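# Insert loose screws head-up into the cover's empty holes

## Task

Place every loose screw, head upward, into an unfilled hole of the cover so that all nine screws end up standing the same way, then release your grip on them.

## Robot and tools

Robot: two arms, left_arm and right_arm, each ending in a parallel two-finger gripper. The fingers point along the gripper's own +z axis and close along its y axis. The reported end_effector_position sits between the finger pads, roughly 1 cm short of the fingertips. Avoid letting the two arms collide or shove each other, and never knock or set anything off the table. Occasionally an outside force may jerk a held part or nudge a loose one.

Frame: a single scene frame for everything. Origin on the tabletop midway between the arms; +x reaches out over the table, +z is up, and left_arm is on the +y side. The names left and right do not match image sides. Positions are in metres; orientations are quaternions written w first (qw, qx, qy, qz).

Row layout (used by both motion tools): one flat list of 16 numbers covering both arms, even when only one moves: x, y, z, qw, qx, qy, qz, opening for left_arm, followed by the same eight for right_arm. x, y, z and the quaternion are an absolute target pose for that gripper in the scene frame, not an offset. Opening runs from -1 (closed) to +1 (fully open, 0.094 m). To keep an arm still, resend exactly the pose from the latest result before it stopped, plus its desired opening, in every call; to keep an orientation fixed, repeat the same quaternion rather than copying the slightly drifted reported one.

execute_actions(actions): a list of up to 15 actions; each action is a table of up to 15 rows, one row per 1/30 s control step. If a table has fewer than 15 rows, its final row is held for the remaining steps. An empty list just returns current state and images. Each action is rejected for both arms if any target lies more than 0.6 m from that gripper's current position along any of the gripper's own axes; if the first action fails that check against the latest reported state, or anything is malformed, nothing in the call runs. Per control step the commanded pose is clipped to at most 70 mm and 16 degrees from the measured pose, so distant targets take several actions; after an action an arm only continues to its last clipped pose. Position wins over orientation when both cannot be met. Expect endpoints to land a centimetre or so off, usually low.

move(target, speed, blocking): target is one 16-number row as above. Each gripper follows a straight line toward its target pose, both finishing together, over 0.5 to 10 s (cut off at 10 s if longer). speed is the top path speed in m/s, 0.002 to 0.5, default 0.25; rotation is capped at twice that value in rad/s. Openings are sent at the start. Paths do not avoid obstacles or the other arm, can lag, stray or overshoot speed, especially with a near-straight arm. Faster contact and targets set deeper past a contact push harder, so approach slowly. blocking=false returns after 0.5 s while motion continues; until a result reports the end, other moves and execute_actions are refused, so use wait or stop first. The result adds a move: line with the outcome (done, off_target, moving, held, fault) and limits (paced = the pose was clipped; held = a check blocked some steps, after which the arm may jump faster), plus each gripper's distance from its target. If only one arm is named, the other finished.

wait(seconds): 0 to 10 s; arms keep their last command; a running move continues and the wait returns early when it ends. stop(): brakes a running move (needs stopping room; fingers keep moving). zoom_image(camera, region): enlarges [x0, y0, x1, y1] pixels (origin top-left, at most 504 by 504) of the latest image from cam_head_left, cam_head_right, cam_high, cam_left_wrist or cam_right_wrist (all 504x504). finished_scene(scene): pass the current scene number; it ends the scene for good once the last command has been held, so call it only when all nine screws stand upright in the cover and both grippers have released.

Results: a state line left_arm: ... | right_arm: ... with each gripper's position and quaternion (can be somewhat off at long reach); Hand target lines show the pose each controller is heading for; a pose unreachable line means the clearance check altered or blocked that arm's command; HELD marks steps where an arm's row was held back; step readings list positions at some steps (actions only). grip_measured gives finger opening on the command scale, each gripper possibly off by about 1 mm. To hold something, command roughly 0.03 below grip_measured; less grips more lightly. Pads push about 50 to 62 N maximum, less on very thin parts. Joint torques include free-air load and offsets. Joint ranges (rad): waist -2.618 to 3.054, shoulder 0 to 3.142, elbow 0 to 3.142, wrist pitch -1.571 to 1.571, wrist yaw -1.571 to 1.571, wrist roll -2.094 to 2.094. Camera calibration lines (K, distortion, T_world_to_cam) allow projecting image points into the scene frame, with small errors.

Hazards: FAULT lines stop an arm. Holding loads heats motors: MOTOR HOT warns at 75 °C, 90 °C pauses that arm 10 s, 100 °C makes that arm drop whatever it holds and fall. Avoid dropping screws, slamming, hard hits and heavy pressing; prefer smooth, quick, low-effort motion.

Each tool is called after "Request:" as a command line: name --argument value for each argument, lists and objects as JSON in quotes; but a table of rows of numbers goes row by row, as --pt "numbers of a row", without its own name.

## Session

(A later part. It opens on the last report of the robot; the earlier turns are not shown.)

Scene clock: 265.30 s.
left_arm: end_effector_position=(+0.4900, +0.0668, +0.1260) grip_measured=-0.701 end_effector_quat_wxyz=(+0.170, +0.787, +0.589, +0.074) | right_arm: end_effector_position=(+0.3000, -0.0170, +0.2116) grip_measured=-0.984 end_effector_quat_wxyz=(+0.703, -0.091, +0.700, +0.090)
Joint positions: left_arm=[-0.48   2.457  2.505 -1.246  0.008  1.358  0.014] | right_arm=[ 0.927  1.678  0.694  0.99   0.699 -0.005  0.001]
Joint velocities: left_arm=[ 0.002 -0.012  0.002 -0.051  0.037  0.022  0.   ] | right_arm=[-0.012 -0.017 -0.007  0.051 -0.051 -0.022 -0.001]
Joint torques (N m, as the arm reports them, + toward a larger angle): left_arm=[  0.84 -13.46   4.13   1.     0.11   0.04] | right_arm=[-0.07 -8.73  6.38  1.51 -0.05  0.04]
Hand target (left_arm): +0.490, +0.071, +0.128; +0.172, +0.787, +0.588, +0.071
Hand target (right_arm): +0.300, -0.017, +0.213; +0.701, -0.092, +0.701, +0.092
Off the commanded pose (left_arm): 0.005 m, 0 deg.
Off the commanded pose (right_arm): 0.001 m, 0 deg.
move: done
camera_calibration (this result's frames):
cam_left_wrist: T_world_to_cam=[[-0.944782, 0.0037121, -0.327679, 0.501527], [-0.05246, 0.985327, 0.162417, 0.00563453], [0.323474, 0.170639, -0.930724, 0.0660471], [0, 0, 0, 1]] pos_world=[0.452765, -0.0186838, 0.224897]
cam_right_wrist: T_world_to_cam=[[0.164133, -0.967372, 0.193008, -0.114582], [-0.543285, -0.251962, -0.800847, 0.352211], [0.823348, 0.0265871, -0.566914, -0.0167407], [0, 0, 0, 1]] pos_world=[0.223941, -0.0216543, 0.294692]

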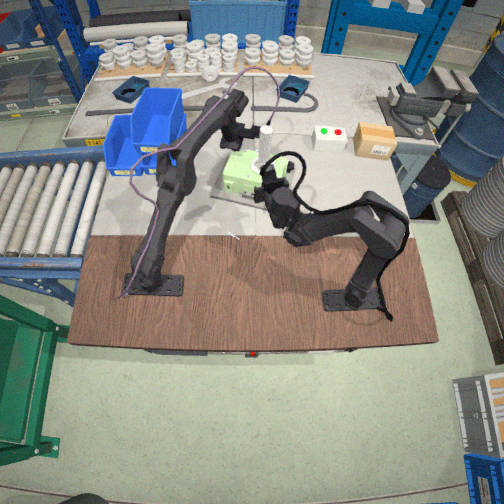

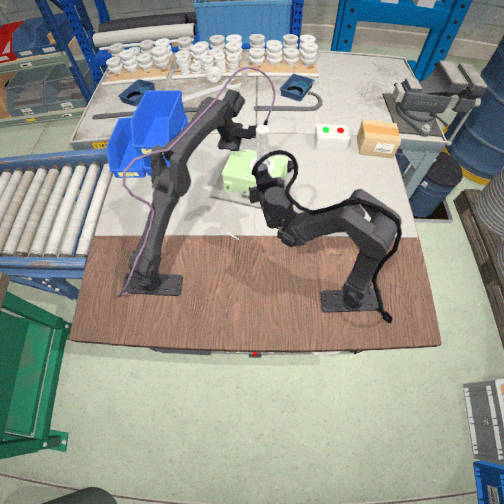

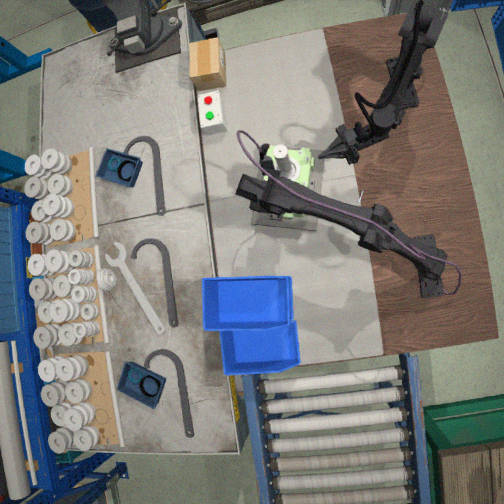

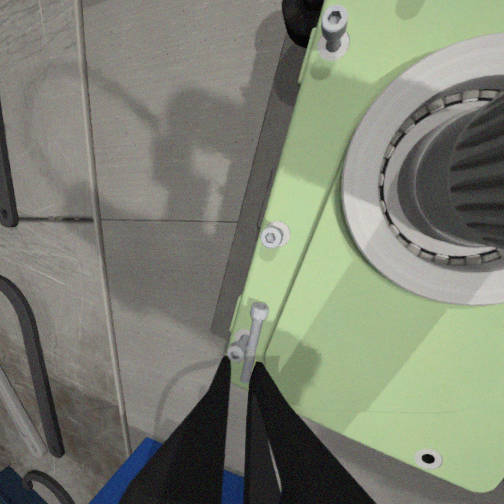

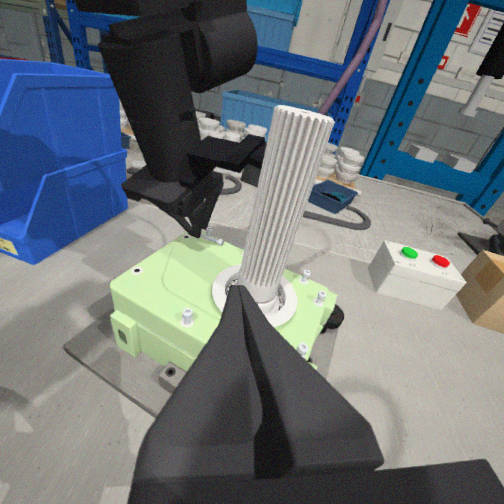

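Straddling the tip. Lower and close.

Request:
move --target '[0.491,0.07,0.11,0.172,0.787,0.588,0.071,-0.7,0.30,-0.017,0.213,0.701,-0.092,0.701,0.092,-1]' --speed 0.03

Request:
move --target '[0.491,0.07,0.115,0.172,0.787,0.588,0.071,-1,0.30,-0.017,0.213,0.701,-0.092,0.701,0.092,-1]' --speed 0.03

Request:
move --target '[0.47,0.09,0.17,0.172,0.787,0.588,0.071,-1,0.30,-0.13,0.21,0.701,-0.092,0.701,0.092,-1]' --speed 0.08

Scene clock: 266.20 s.
left_arm: end_effector_position=(+0.4900, +0.0668, +0.1245) grip_measured=-0.701 end_effector_quat_wxyz=(+0.180, +0.785, +0.587, +0.078) | right_arm: end_effector_position=(+0.3000, -0.0170, +0.2116) grip_measured=-0.984 end_effector_quat_wxyz=(+0.703, -0.091, +0.700, +0.090)
Joint positions: left_arm=[-0.48   2.409  2.403 -1.171  0.008  1.358  0.014] | right_arm=[ 0.927  1.678  0.694  0.99   0.699 -0.005  0.001]
Joint velocities: left_arm=[-0.007 -0.007 -0.027 -0.022  0.007 -0.139 -0.001] | right_arm=[-0.007  0.002  0.012 -0.022 -0.066 -0.051 -0.   ]
Joint torques (N m, as the arm reports them, + toward a larger angle): left_arm=[  0.79 -11.53   3.01   1.22   0.11   0.05] | right_arm=[-0.07 -8.73  6.38  1.51 -0.06  0.05]
Hand target (left_arm): +0.491, +0.070, +0.110; +0.171, +0.787, +0.588, +0.071
Hand target (right_arm): +0.300, -0.017, +0.213; +0.701, -0.092, +0.701, +0.092
Off the commanded pose (left_arm): 0.015 m, 1 deg.
Off the commanded pose (right_arm): 0.001 m, 0 deg.
move: off_target (left_arm)
camera_calibration (this result's frames):
cam_left_wrist: T_world_to_cam=[[-0.938582, 0.000339516, -0.345056, 0.500452], [-0.0553533, 0.986901, 0.151537, 0.00859474], [0.340588, 0.16133, -0.926268, 0.0562924], [0, 0, 0, 1]] pos_world=[0.451018, -0.0177337, 0.223523]
cam_right_wrist: T_world_to_cam=[[0.164133, -0.967372, 0.193008, -0.114582], [-0.543285, -0.251962, -0.800847, 0.352211], [0.823348, 0.0265871, -0.566914, -0.0167407], [0, 0, 0, 1]] pos_world=[0.223941, -0.0216543, 0.294692]

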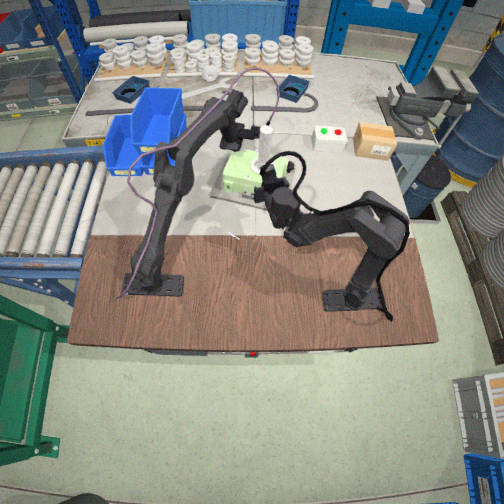

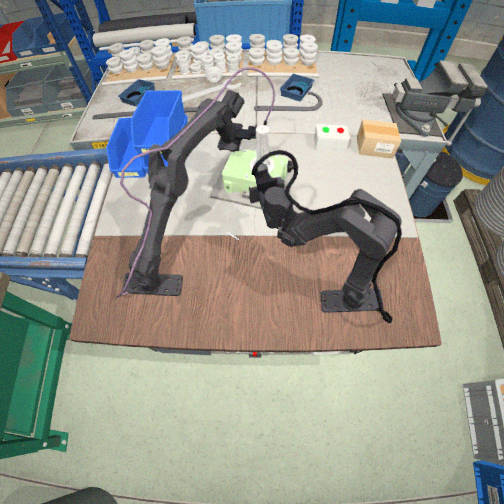

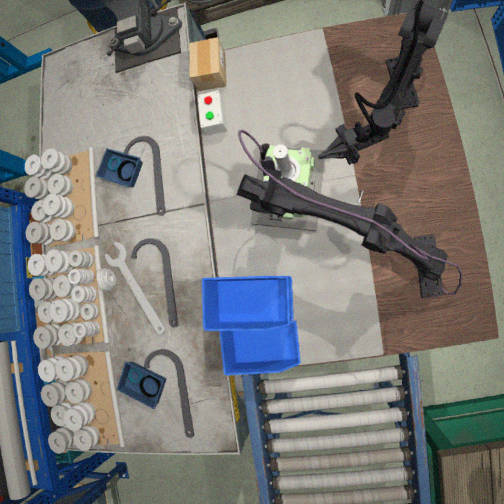

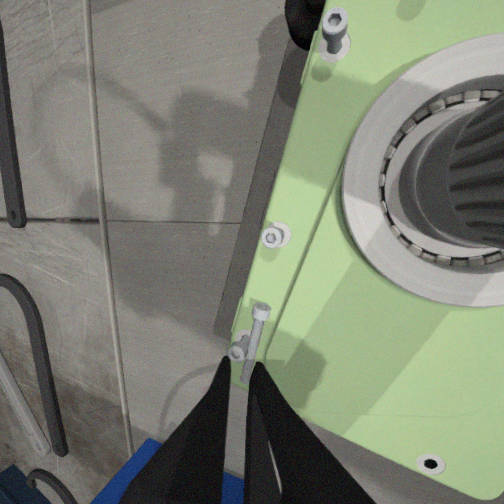

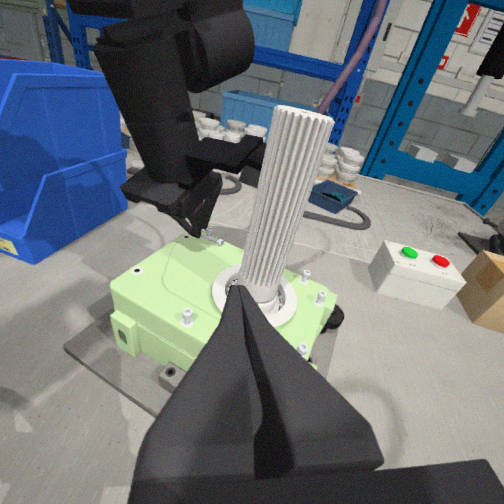

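Scene clock: 266.90 s.
left_arm: end_effector_position=(+0.4905, +0.0666, +0.1278) grip_measured=-0.984 end_effector_quat_wxyz=(+0.183, +0.786, +0.585, +0.080) | right_arm: end_effector_position=(+0.3000, -0.0170, +0.2116) grip_measured=-0.984 end_effector_quat_wxyz=(+0.703, -0.091, +0.700, +0.090)
Joint positions: left_arm=[-0.48   2.403  2.403 -1.169  0.008  1.362  0.001] | right_arm=[ 0.927  1.678  0.694  0.99   0.699 -0.005  0.001]
Joint velocities: left_arm=[ 0.012 -0.007  0.017 -0.051 -0.022 -0.007 -0.   ] | right_arm=[-0.002  0.012 -0.022  0.007  0.051 -0.022  0.001]
Joint torques (N m, as the arm reports them, + toward a larger angle): left_arm=[  0.77 -10.71   5.39   0.98   0.12   0.01] | right_arm=[-0.07 -8.71  6.4   1.51 -0.05  0.04]
Hand target (left_arm): +0.491, +0.070, +0.115; +0.172, +0.787, +0.588, +0.071
Hand target (right_arm): +0.300, -0.017, +0.213; +0.701, -0.092, +0.701, +0.092
Off the commanded pose (left_arm): 0.013 m, 2 deg.
Off the commanded pose (right_arm): 0.001 m, 0 deg.
move: off_target (left_arm)
camera_calibration (this result's frames):
cam_left_wrist: T_world_to_cam=[[-0.935781, 0.00309122, -0.352568, 0.50142], [-0.0528851, 0.987418, 0.149024, 0.0073658], [0.348593, 0.158099, -0.923844, 0.0551933], [0, 0, 0, 1]] pos_world=[0.450368, -0.0175492, 0.226677]
cam_right_wrist: T_world_to_cam=[[0.164133, -0.967372, 0.193008, -0.114582], [-0.543285, -0.251962, -0.800847, 0.352211], [0.823348, 0.0265871, -0.566914, -0.0167407], [0, 0, 0, 1]] pos_world=[0.223941, -0.0216543, 0.294692]

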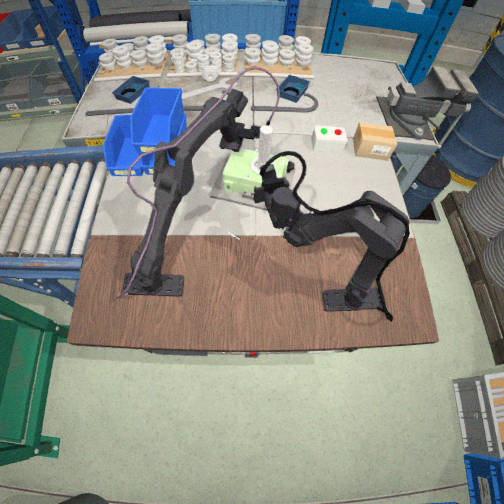

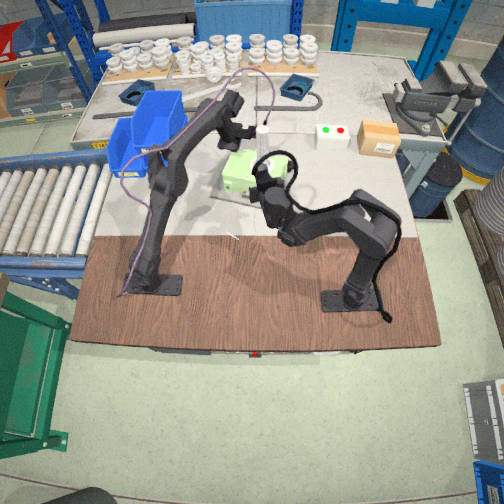

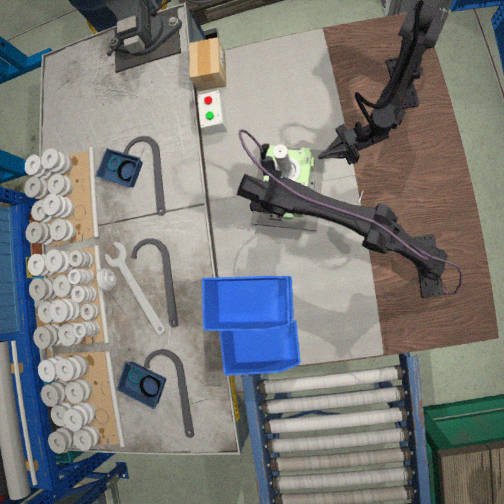

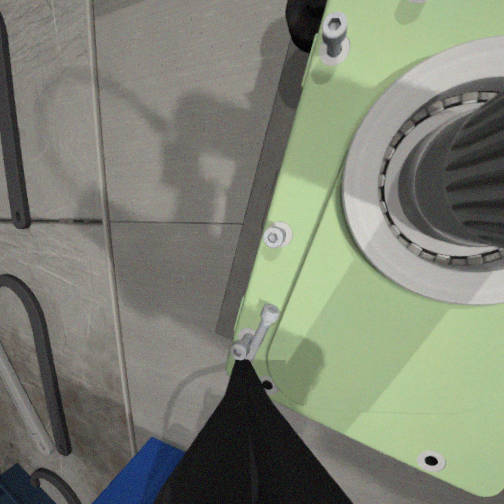

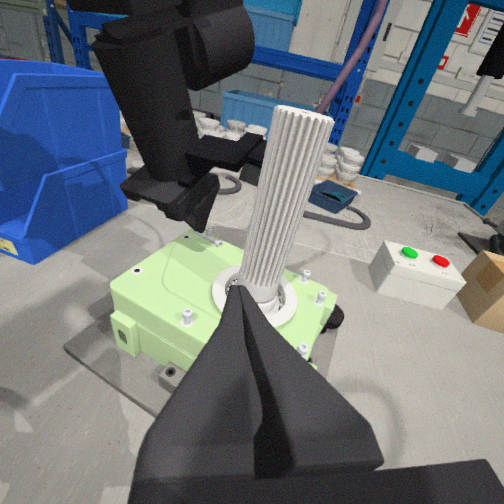

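Scene clock: 268.83 s.
left_arm: end_effector_position=(+0.4732, +0.0889, +0.1486) grip_measured=-0.984 end_effector_quat_wxyz=(+0.158, +0.785, +0.595, +0.072) | right_arm: end_effector_position=(+0.3017, -0.1254, +0.2099) grip_measured=-0.984 end_effector_quat_wxyz=(+0.703, -0.093, +0.699, +0.091)
Joint positions: left_arm=[-0.459  2.356  2.425 -1.292  0.006  1.366  0.001] | right_arm=[ 0.637  1.371  0.398  0.979  0.405 -0.005  0.001]
Joint velocities: left_arm=[-0.012  0.027  0.007 -0.022  0.007 -0.051  0.001] | right_arm=[-0.012  0.007  0.002 -0.11  -0.037 -0.037 -0.   ]
Joint torques (N m, as the arm reports them, + toward a larger angle): left_arm=[  0.51 -13.8    7.64   0.6    0.2    0.11] | right_arm=[-0.5  -7.    5.23  1.61 -0.06  0.03]
Hand target (left_arm): +0.470, +0.090, +0.169; +0.173, +0.787, +0.588, +0.072
Hand target (right_arm): +0.299, -0.130, +0.210; +0.702, -0.092, +0.701, +0.092
Off the commanded pose (left_arm): 0.022 m, 2 deg.
Off the commanded pose (right_arm): 0.005 m, 0 deg.
move: off_target (left_arm)
camera_calibration (this result's frames):
cam_left_wrist: T_world_to_cam=[[-0.950959, -0.00363109, -0.309296, 0.493854], [-0.0621259, 0.981797, 0.179486, -0.0182897], [0.303014, 0.189899, -0.933874, 0.0971755], [0, 0, 0, 1]] pos_world=[0.439053, 0.00129652, 0.246779]
cam_right_wrist: T_world_to_cam=[[0.167623, -0.966454, 0.194599, -0.220657], [-0.541517, -0.255209, -0.801017, 0.323559], [0.823809, 0.0288899, -0.56613, -0.0162581], [0, 0, 0, 1]] pos_world=[0.225593, -0.13021, 0.292912]

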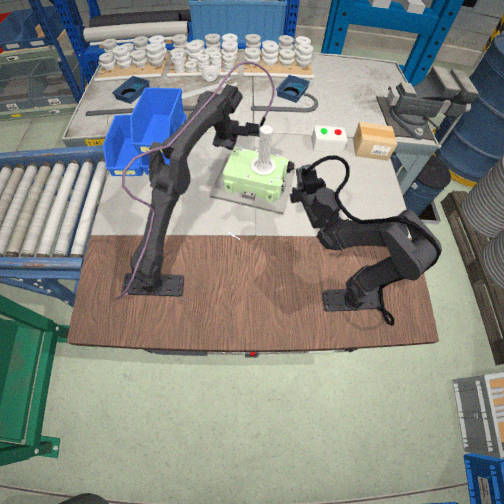

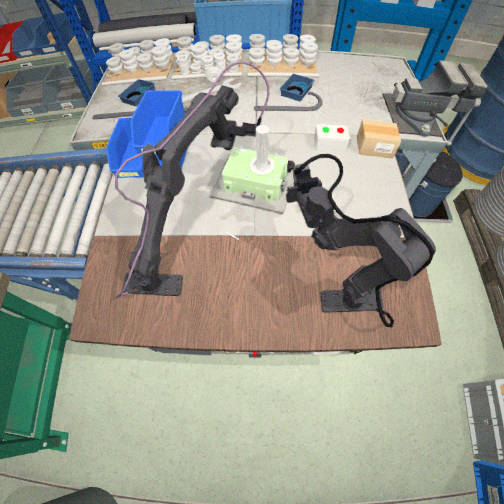

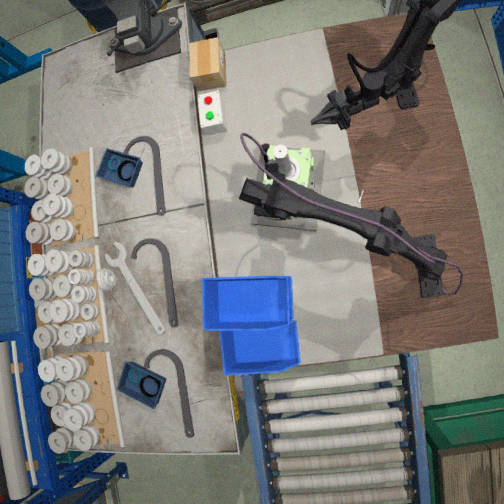

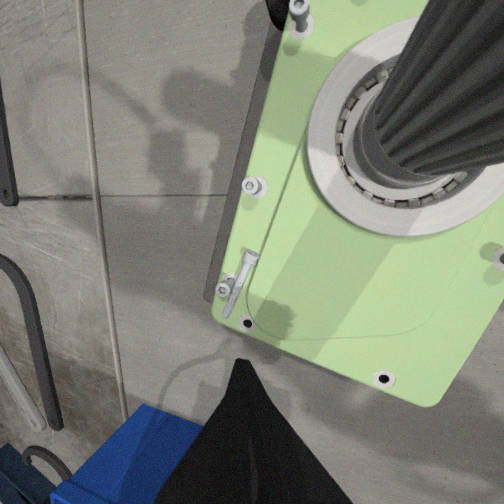

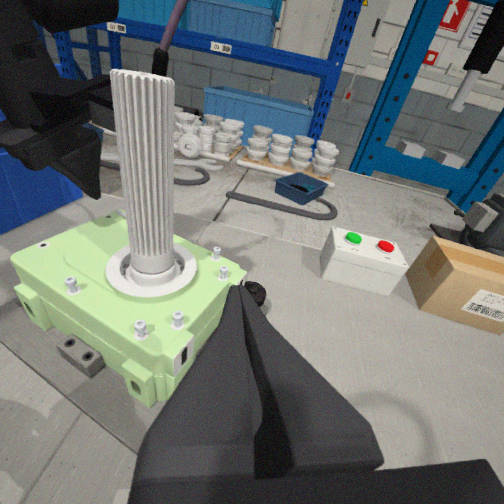

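Request:
move --target '[0.49,0.075,0.14,0.225,0.748,0.543,-0.310,-0.72,0.30,-0.017,0.213,0.701,-0.092,0.701,0.092,-1]' --speed 0.1

Request:
move --target '[0.488,0.066,0.118,0.225,0.748,0.543,-0.310,-0.72,0.30,-0.017,0.213,0.701,-0.092,0.701,0.092,-1]' --speed 0.03

Request:
zoom_image --camera "cam_right_wrist" --region '[150,170,270,290]'

Scene clock: 273.43 s.
left_arm: end_effector_position=(+0.4841, +0.0742, +0.1309) grip_measured=-0.722 end_effector_quat_wxyz=(+0.289, +0.720, +0.575, -0.260) | right_arm: end_effector_position=(+0.2996, -0.0234, +0.2165) grip_measured=-0.984 end_effector_quat_wxyz=(+0.705, -0.089, +0.697, +0.094)
Joint positions: left_arm=[-0.246  2.698  2.83  -1.496  0.778  1.443  0.013] | right_arm=[ 0.914  1.649  0.676  0.989  0.682 -0.005  0.001]
Joint velocities: left_arm=[0.007 0.017 0.007 0.051 0.051 0.037 0.   ] | right_arm=[ 0.002 -0.002 -0.012 -0.066  0.007  0.022 -0.   ]
Joint torques (N m, as the arm reports them, + toward a larger angle): left_arm=[  0.91 -12.63   7.18   0.69   0.76   0.01] | right_arm=[ 0.57 -5.92  7.98  1.52  0.05  0.07]
Hand target (left_arm): +0.489, +0.075, +0.139; +0.309, +0.717, +0.568, -0.261
Hand target (right_arm): +0.301, -0.017, +0.213; +0.701, -0.092, +0.701, +0.092
Off the commanded pose (left_arm): 0.011 m, 11 deg.
Off the commanded pose (right_arm): 0.007 m, 1 deg.
elbow stopped short (left arm): the move would have taken joint 3 (elbow) straighter than the controller allows; a more bent joint 3 avoids this.
move: off_target (left_arm)
camera_calibration (this result's frames):
cam_left_wrist: T_world_to_cam=[[-0.998279, -0.00726385, 0.0581917, 0.47379], [-0.0315289, 0.903162, -0.428141, 0.0705281], [-0.0494466, -0.429239, -0.901837, 0.292545], [0, 0, 0, 1]] pos_world=[0.489663, 0.0653148, 0.266453]
cam_right_wrist: T_world_to_cam=[[0.166313, -0.968438, 0.185654, -0.120719], [-0.537564, -0.246883, -0.806272, 0.35396], [0.826659, 0.0342924, -0.561657, -0.0154522], [0, 0, 0, 1]] pos_world=[0.223127, -0.0289926, 0.299121]

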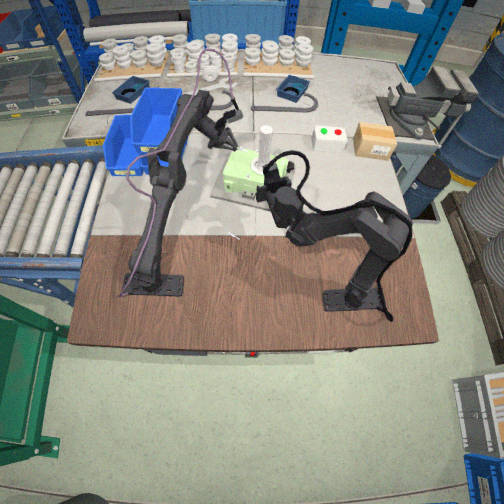

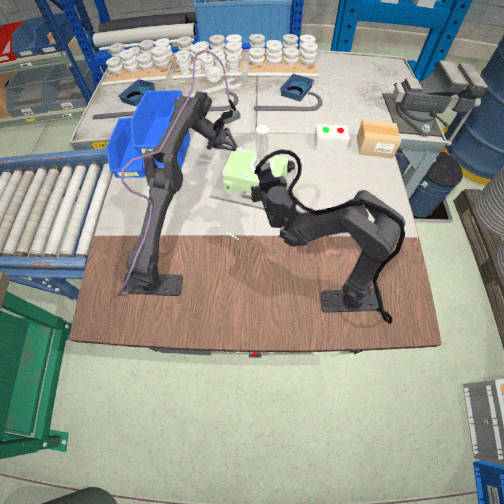

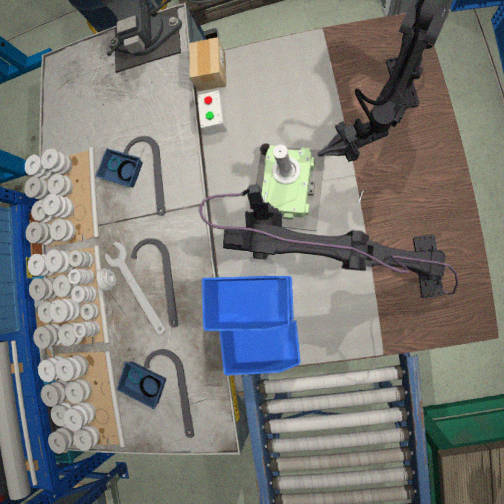

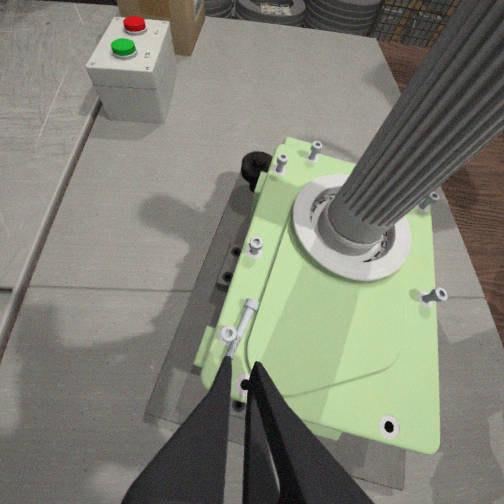

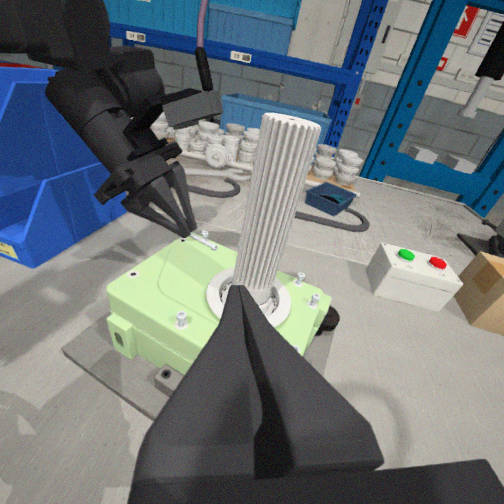

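Scene clock: 276.73 s.
left_arm: end_effector_position=(+0.4869, +0.0711, +0.1241) grip_measured=-0.722 end_effector_quat_wxyz=(+0.294, +0.717, +0.572, -0.268) | right_arm: end_effector_position=(+0.2998, -0.0240, +0.2165) grip_measured=-0.984 end_effector_quat_wxyz=(+0.705, -0.088, +0.697, +0.093)
Joint positions: left_arm=[-0.245  2.717  2.83  -1.476  0.797  1.443  0.013] | right_arm=[ 0.914  1.649  0.676  0.989  0.686 -0.005  0.001]
Joint velocities: left_arm=[-0.002 -0.002 -0.002 -0.095 -0.022 -0.037 -0.001] | right_arm=[-0.002 -0.007  0.002  0.022 -0.051  0.051 -0.001]
Joint torques (N m, as the arm reports them, + toward a larger angle): left_arm=[ -0.63 -11.06   7.22   0.59   0.52   0.06] | right_arm=[ 0.78 -6.06  7.82  1.52  0.07  0.05]
Hand target (left_arm): +0.487, +0.066, +0.118; +0.296, +0.721, +0.565, -0.270
Hand target (right_arm): +0.300, -0.017, +0.213; +0.701, -0.092, +0.701, +0.092
Off the commanded pose (left_arm): 0.008 m, 11 deg.
Off the commanded pose (right_arm): 0.008 m, 1 deg.
elbow stopped short (left arm): the move would have taken joint 3 (elbow) straighter than the controller allows; a more bent joint 3 avoids this.
move: off_target (left_arm)
camera_calibration (this result's frames):
cam_left_wrist: T_world_to_cam=[[-0.998013, -0.00241113, 0.0629669, 0.475879], [-0.0302342, 0.895054, -0.444933, 0.0725672], [-0.0552859, -0.445952, -0.893348, 0.288204], [0, 0, 0, 1]] pos_world=[0.49306, 0.0647212, 0.25979]
cam_right_wrist: T_world_to_cam=[[0.162627, -0.969072, 0.18561, -0.120284], [-0.538542, -0.244801, -0.806254, 0.354225], [0.826756, 0.0311599, -0.561698, -0.0156727], [0, 0, 0, 1]] pos_world=[0.223284, -0.0293611, 0.299117]

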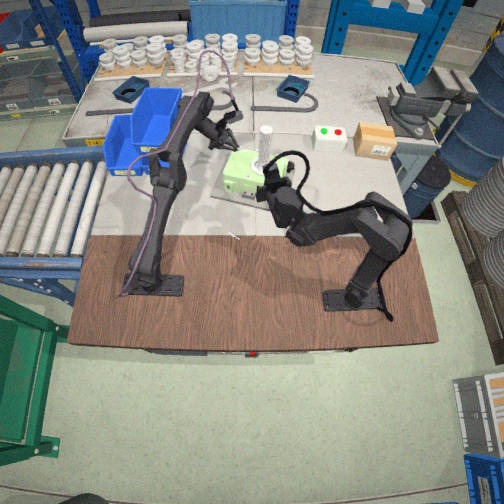

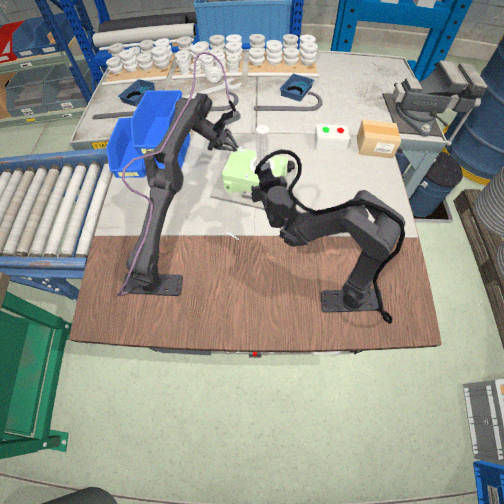

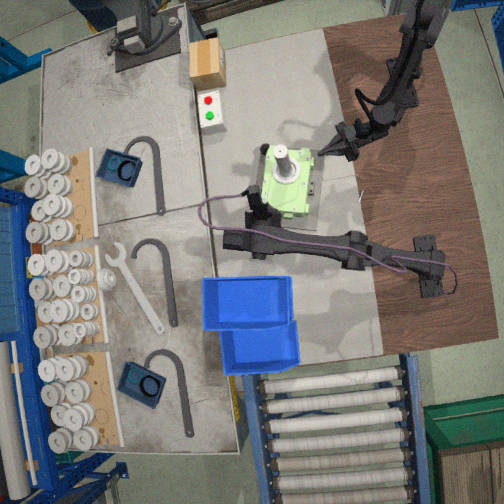

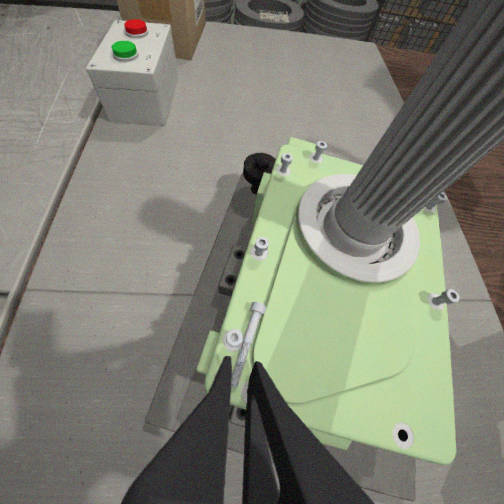

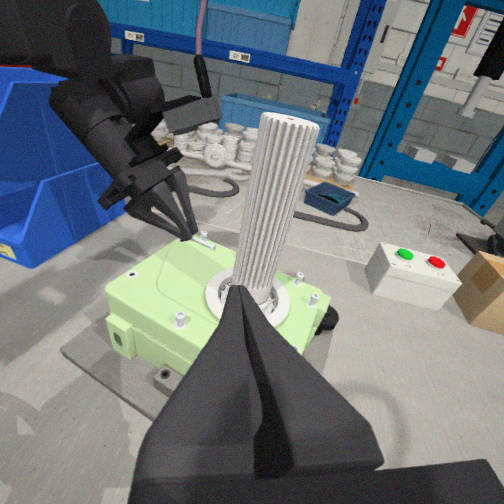

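Region (150, 170, 270, 290) of cam_right_wrist's 504x504 image, scaled by 4.200, with more detail than that image has.

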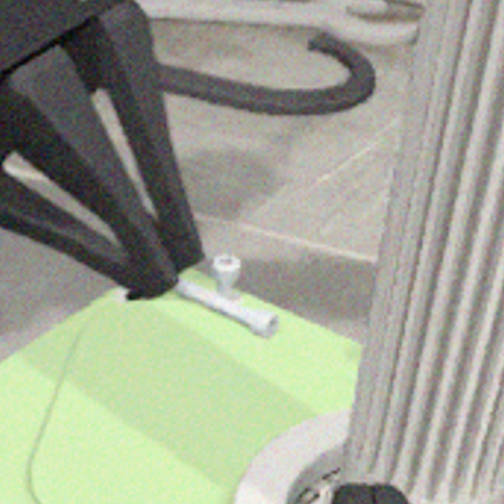

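Tip is between the fingers. Close.

Request:
move --target '[0.487,0.07,0.118,0.294,0.717,0.572,-0.268,-1,0.30,-0.017,0.213,0.701,-0.092,0.701,0.092,-1]' --speed 0.03

Request:
move --target '[0.46,0.10,0.18,0.294,0.717,0.572,-0.268,-1,0.30,-0.13,0.21,0.701,-0.092,0.701,0.092,-1]' --speed 0.08

Scene clock: 277.57 s.
left_arm: end_effector_position=(+0.4873, +0.0709, +0.1244) grip_measured=-0.954 end_effector_quat_wxyz=(+0.296, +0.717, +0.571, -0.267) | right_arm: end_effector_position=(+0.2998, -0.0240, +0.2165) grip_measured=-0.984 end_effector_quat_wxyz=(+0.705, -0.088, +0.697, +0.093)
Joint positions: left_arm=[-0.245  2.717  2.83  -1.473  0.799  1.443  0.002] | right_arm=[ 0.914  1.649  0.676  0.989  0.686 -0.005  0.001]
Joint velocities: left_arm=[-0.012 -0.007 -0.007 -0.051  0.051 -0.125  0.   ] | right_arm=[-0.012  0.007  0.002 -0.022  0.051  0.007 -0.   ]
Joint torques (N m, as the arm reports them, + toward a larger angle): left_arm=[ -0.14 -13.07   3.45   0.77   0.43   0.01] | right_arm=[ 0.76 -6.1   7.8   1.52  0.06  0.04]
Hand target (left_arm): +0.487, +0.070, +0.118; +0.292, +0.718, +0.572, -0.269
Hand target (right_arm): +0.300, -0.017, +0.213; +0.701, -0.092, +0.701, +0.092
Off the commanded pose (left_arm): 0.006 m, 0 deg.
Off the commanded pose (right_arm): 0.008 m, 1 deg.
move: done
camera_calibration (this result's frames):
cam_left_wrist: T_world_to_cam=[[-0.998132, -0.00206956, 0.0610562, 0.476489], [-0.0291663, 0.894313, -0.44649, 0.0726261], [-0.0536793, -0.447437, -0.892703, 0.287568], [0, 0, 0, 1]] pos_world=[0.493154, 0.064704, 0.260047]
cam_right_wrist: T_world_to_cam=[[0.162627, -0.969072, 0.18561, -0.120284], [-0.538542, -0.244801, -0.806254, 0.354225], [0.826756, 0.0311599, -0.561698, -0.0156727], [0, 0, 0, 1]] pos_world=[0.223284, -0.0293611, 0.299117]

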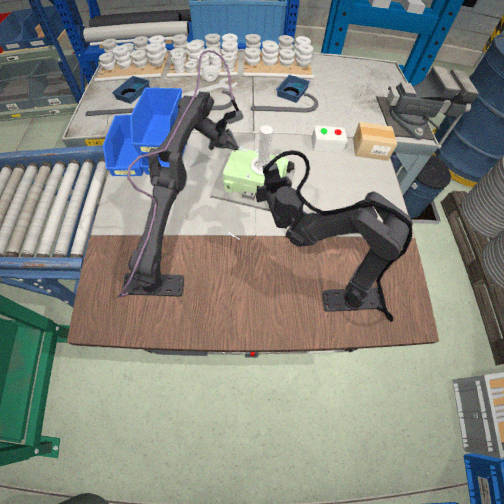

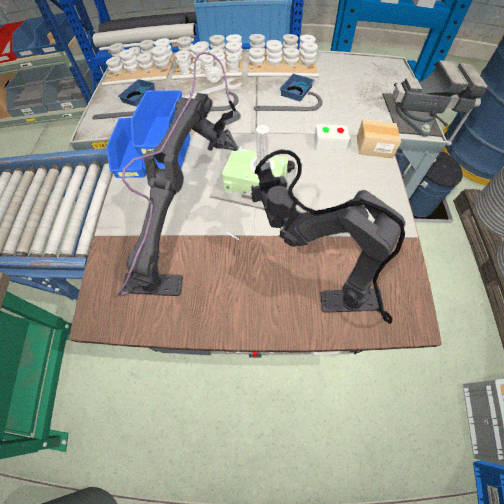

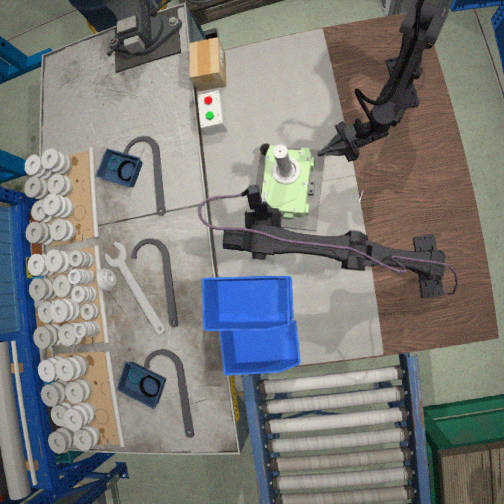

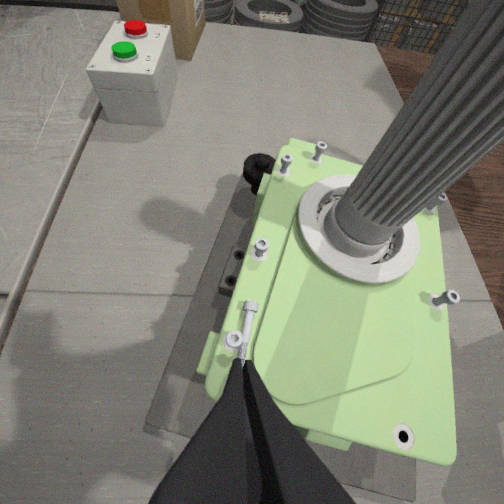

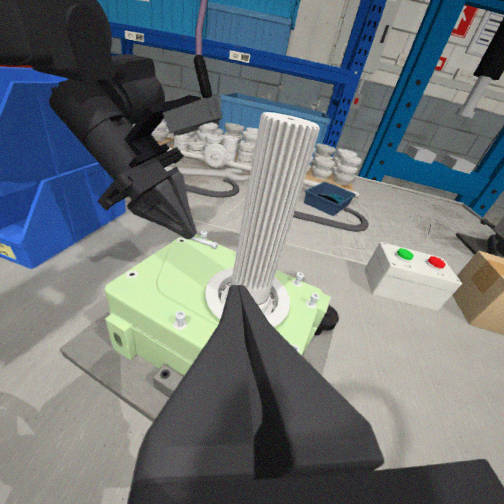

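Scene clock: 279.40 s.
left_arm: end_effector_position=(+0.4637, +0.0950, +0.1719) grip_measured=-0.954 end_effector_quat_wxyz=(+0.292, +0.718, +0.573, -0.265) | right_arm: end_effector_position=(+0.3017, -0.1253, +0.2098) grip_measured=-0.984 end_effector_quat_wxyz=(+0.703, -0.093, +0.699, +0.091)
Joint positions: left_arm=[-0.212  2.545  2.7   -1.552  0.796  1.491  0.002] | right_arm=[ 0.637  1.371  0.398  0.979  0.404 -0.005  0.001]
Joint velocities: left_arm=[-0.002 -0.007 -0.017 -0.007 -0.037 -0.007 -0.   ] | right_arm=[-0.012 -0.022 -0.002 -0.081 -0.051  0.007  0.   ]
Joint torques (N m, as the arm reports them, + toward a larger angle): left_arm=[  0.91 -14.05   3.79   0.38   0.56   0.08] | right_arm=[-0.51 -7.    5.22  1.61 -0.06  0.03]
Hand target (left_arm): +0.460, +0.100, +0.180; +0.295, +0.717, +0.572, -0.267
Hand target (right_arm): +0.299, -0.130, +0.210; +0.702, -0.092, +0.701, +0.092
Off the commanded pose (left_arm): 0.010 m, 0 deg.
Off the commanded pose (right_arm): 0.005 m, 0 deg.
joint sent to its limit (left arm) — the command would take joint 4 (wrist pitch) past its lower limit, so that joint was sent only as far as its limit.
move: done
camera_calibration (this result's frames):
cam_left_wrist: T_world_to_cam=[[-0.99811, -0.00337698, 0.0613548, 0.450165], [-0.0299675, 0.898448, -0.438056, 0.0701197], [-0.0536448, -0.439067, -0.896852, 0.339449], [0, 0, 0, 1]] pos_world=[0.469625, 0.0875621, 0.307532]
cam_right_wrist: T_world_to_cam=[[0.168071, -0.966415, 0.194405, -0.220662], [-0.541737, -0.255311, -0.800835, 0.323511], [0.823573, 0.0292802, -0.566454, -0.0161084], [0, 0, 0, 1]] pos_world=[0.225611, -0.130184, 0.292852]

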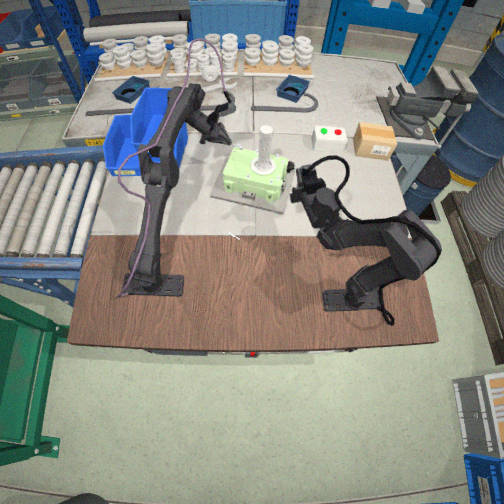

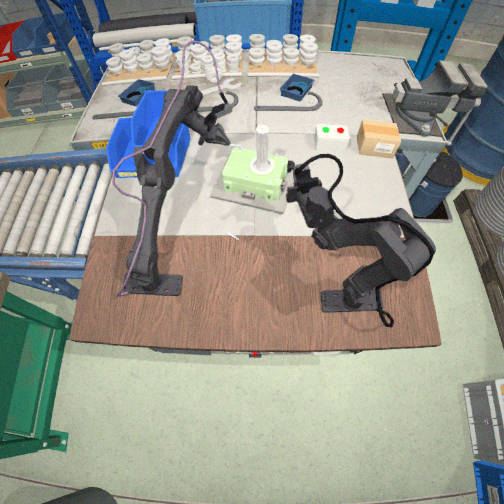

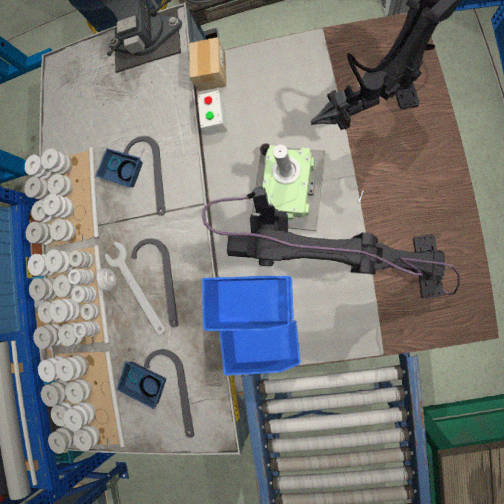

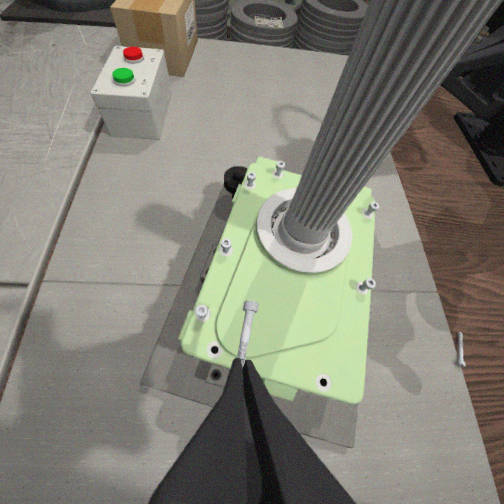

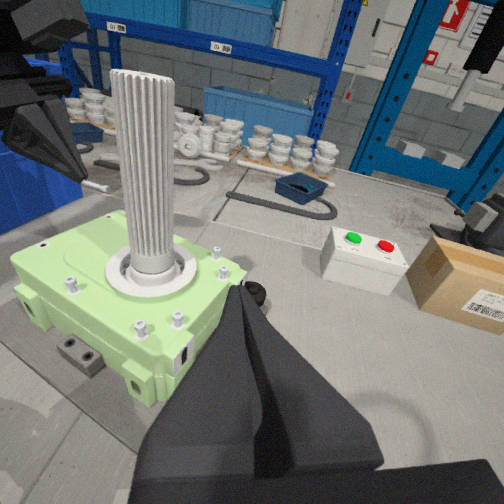

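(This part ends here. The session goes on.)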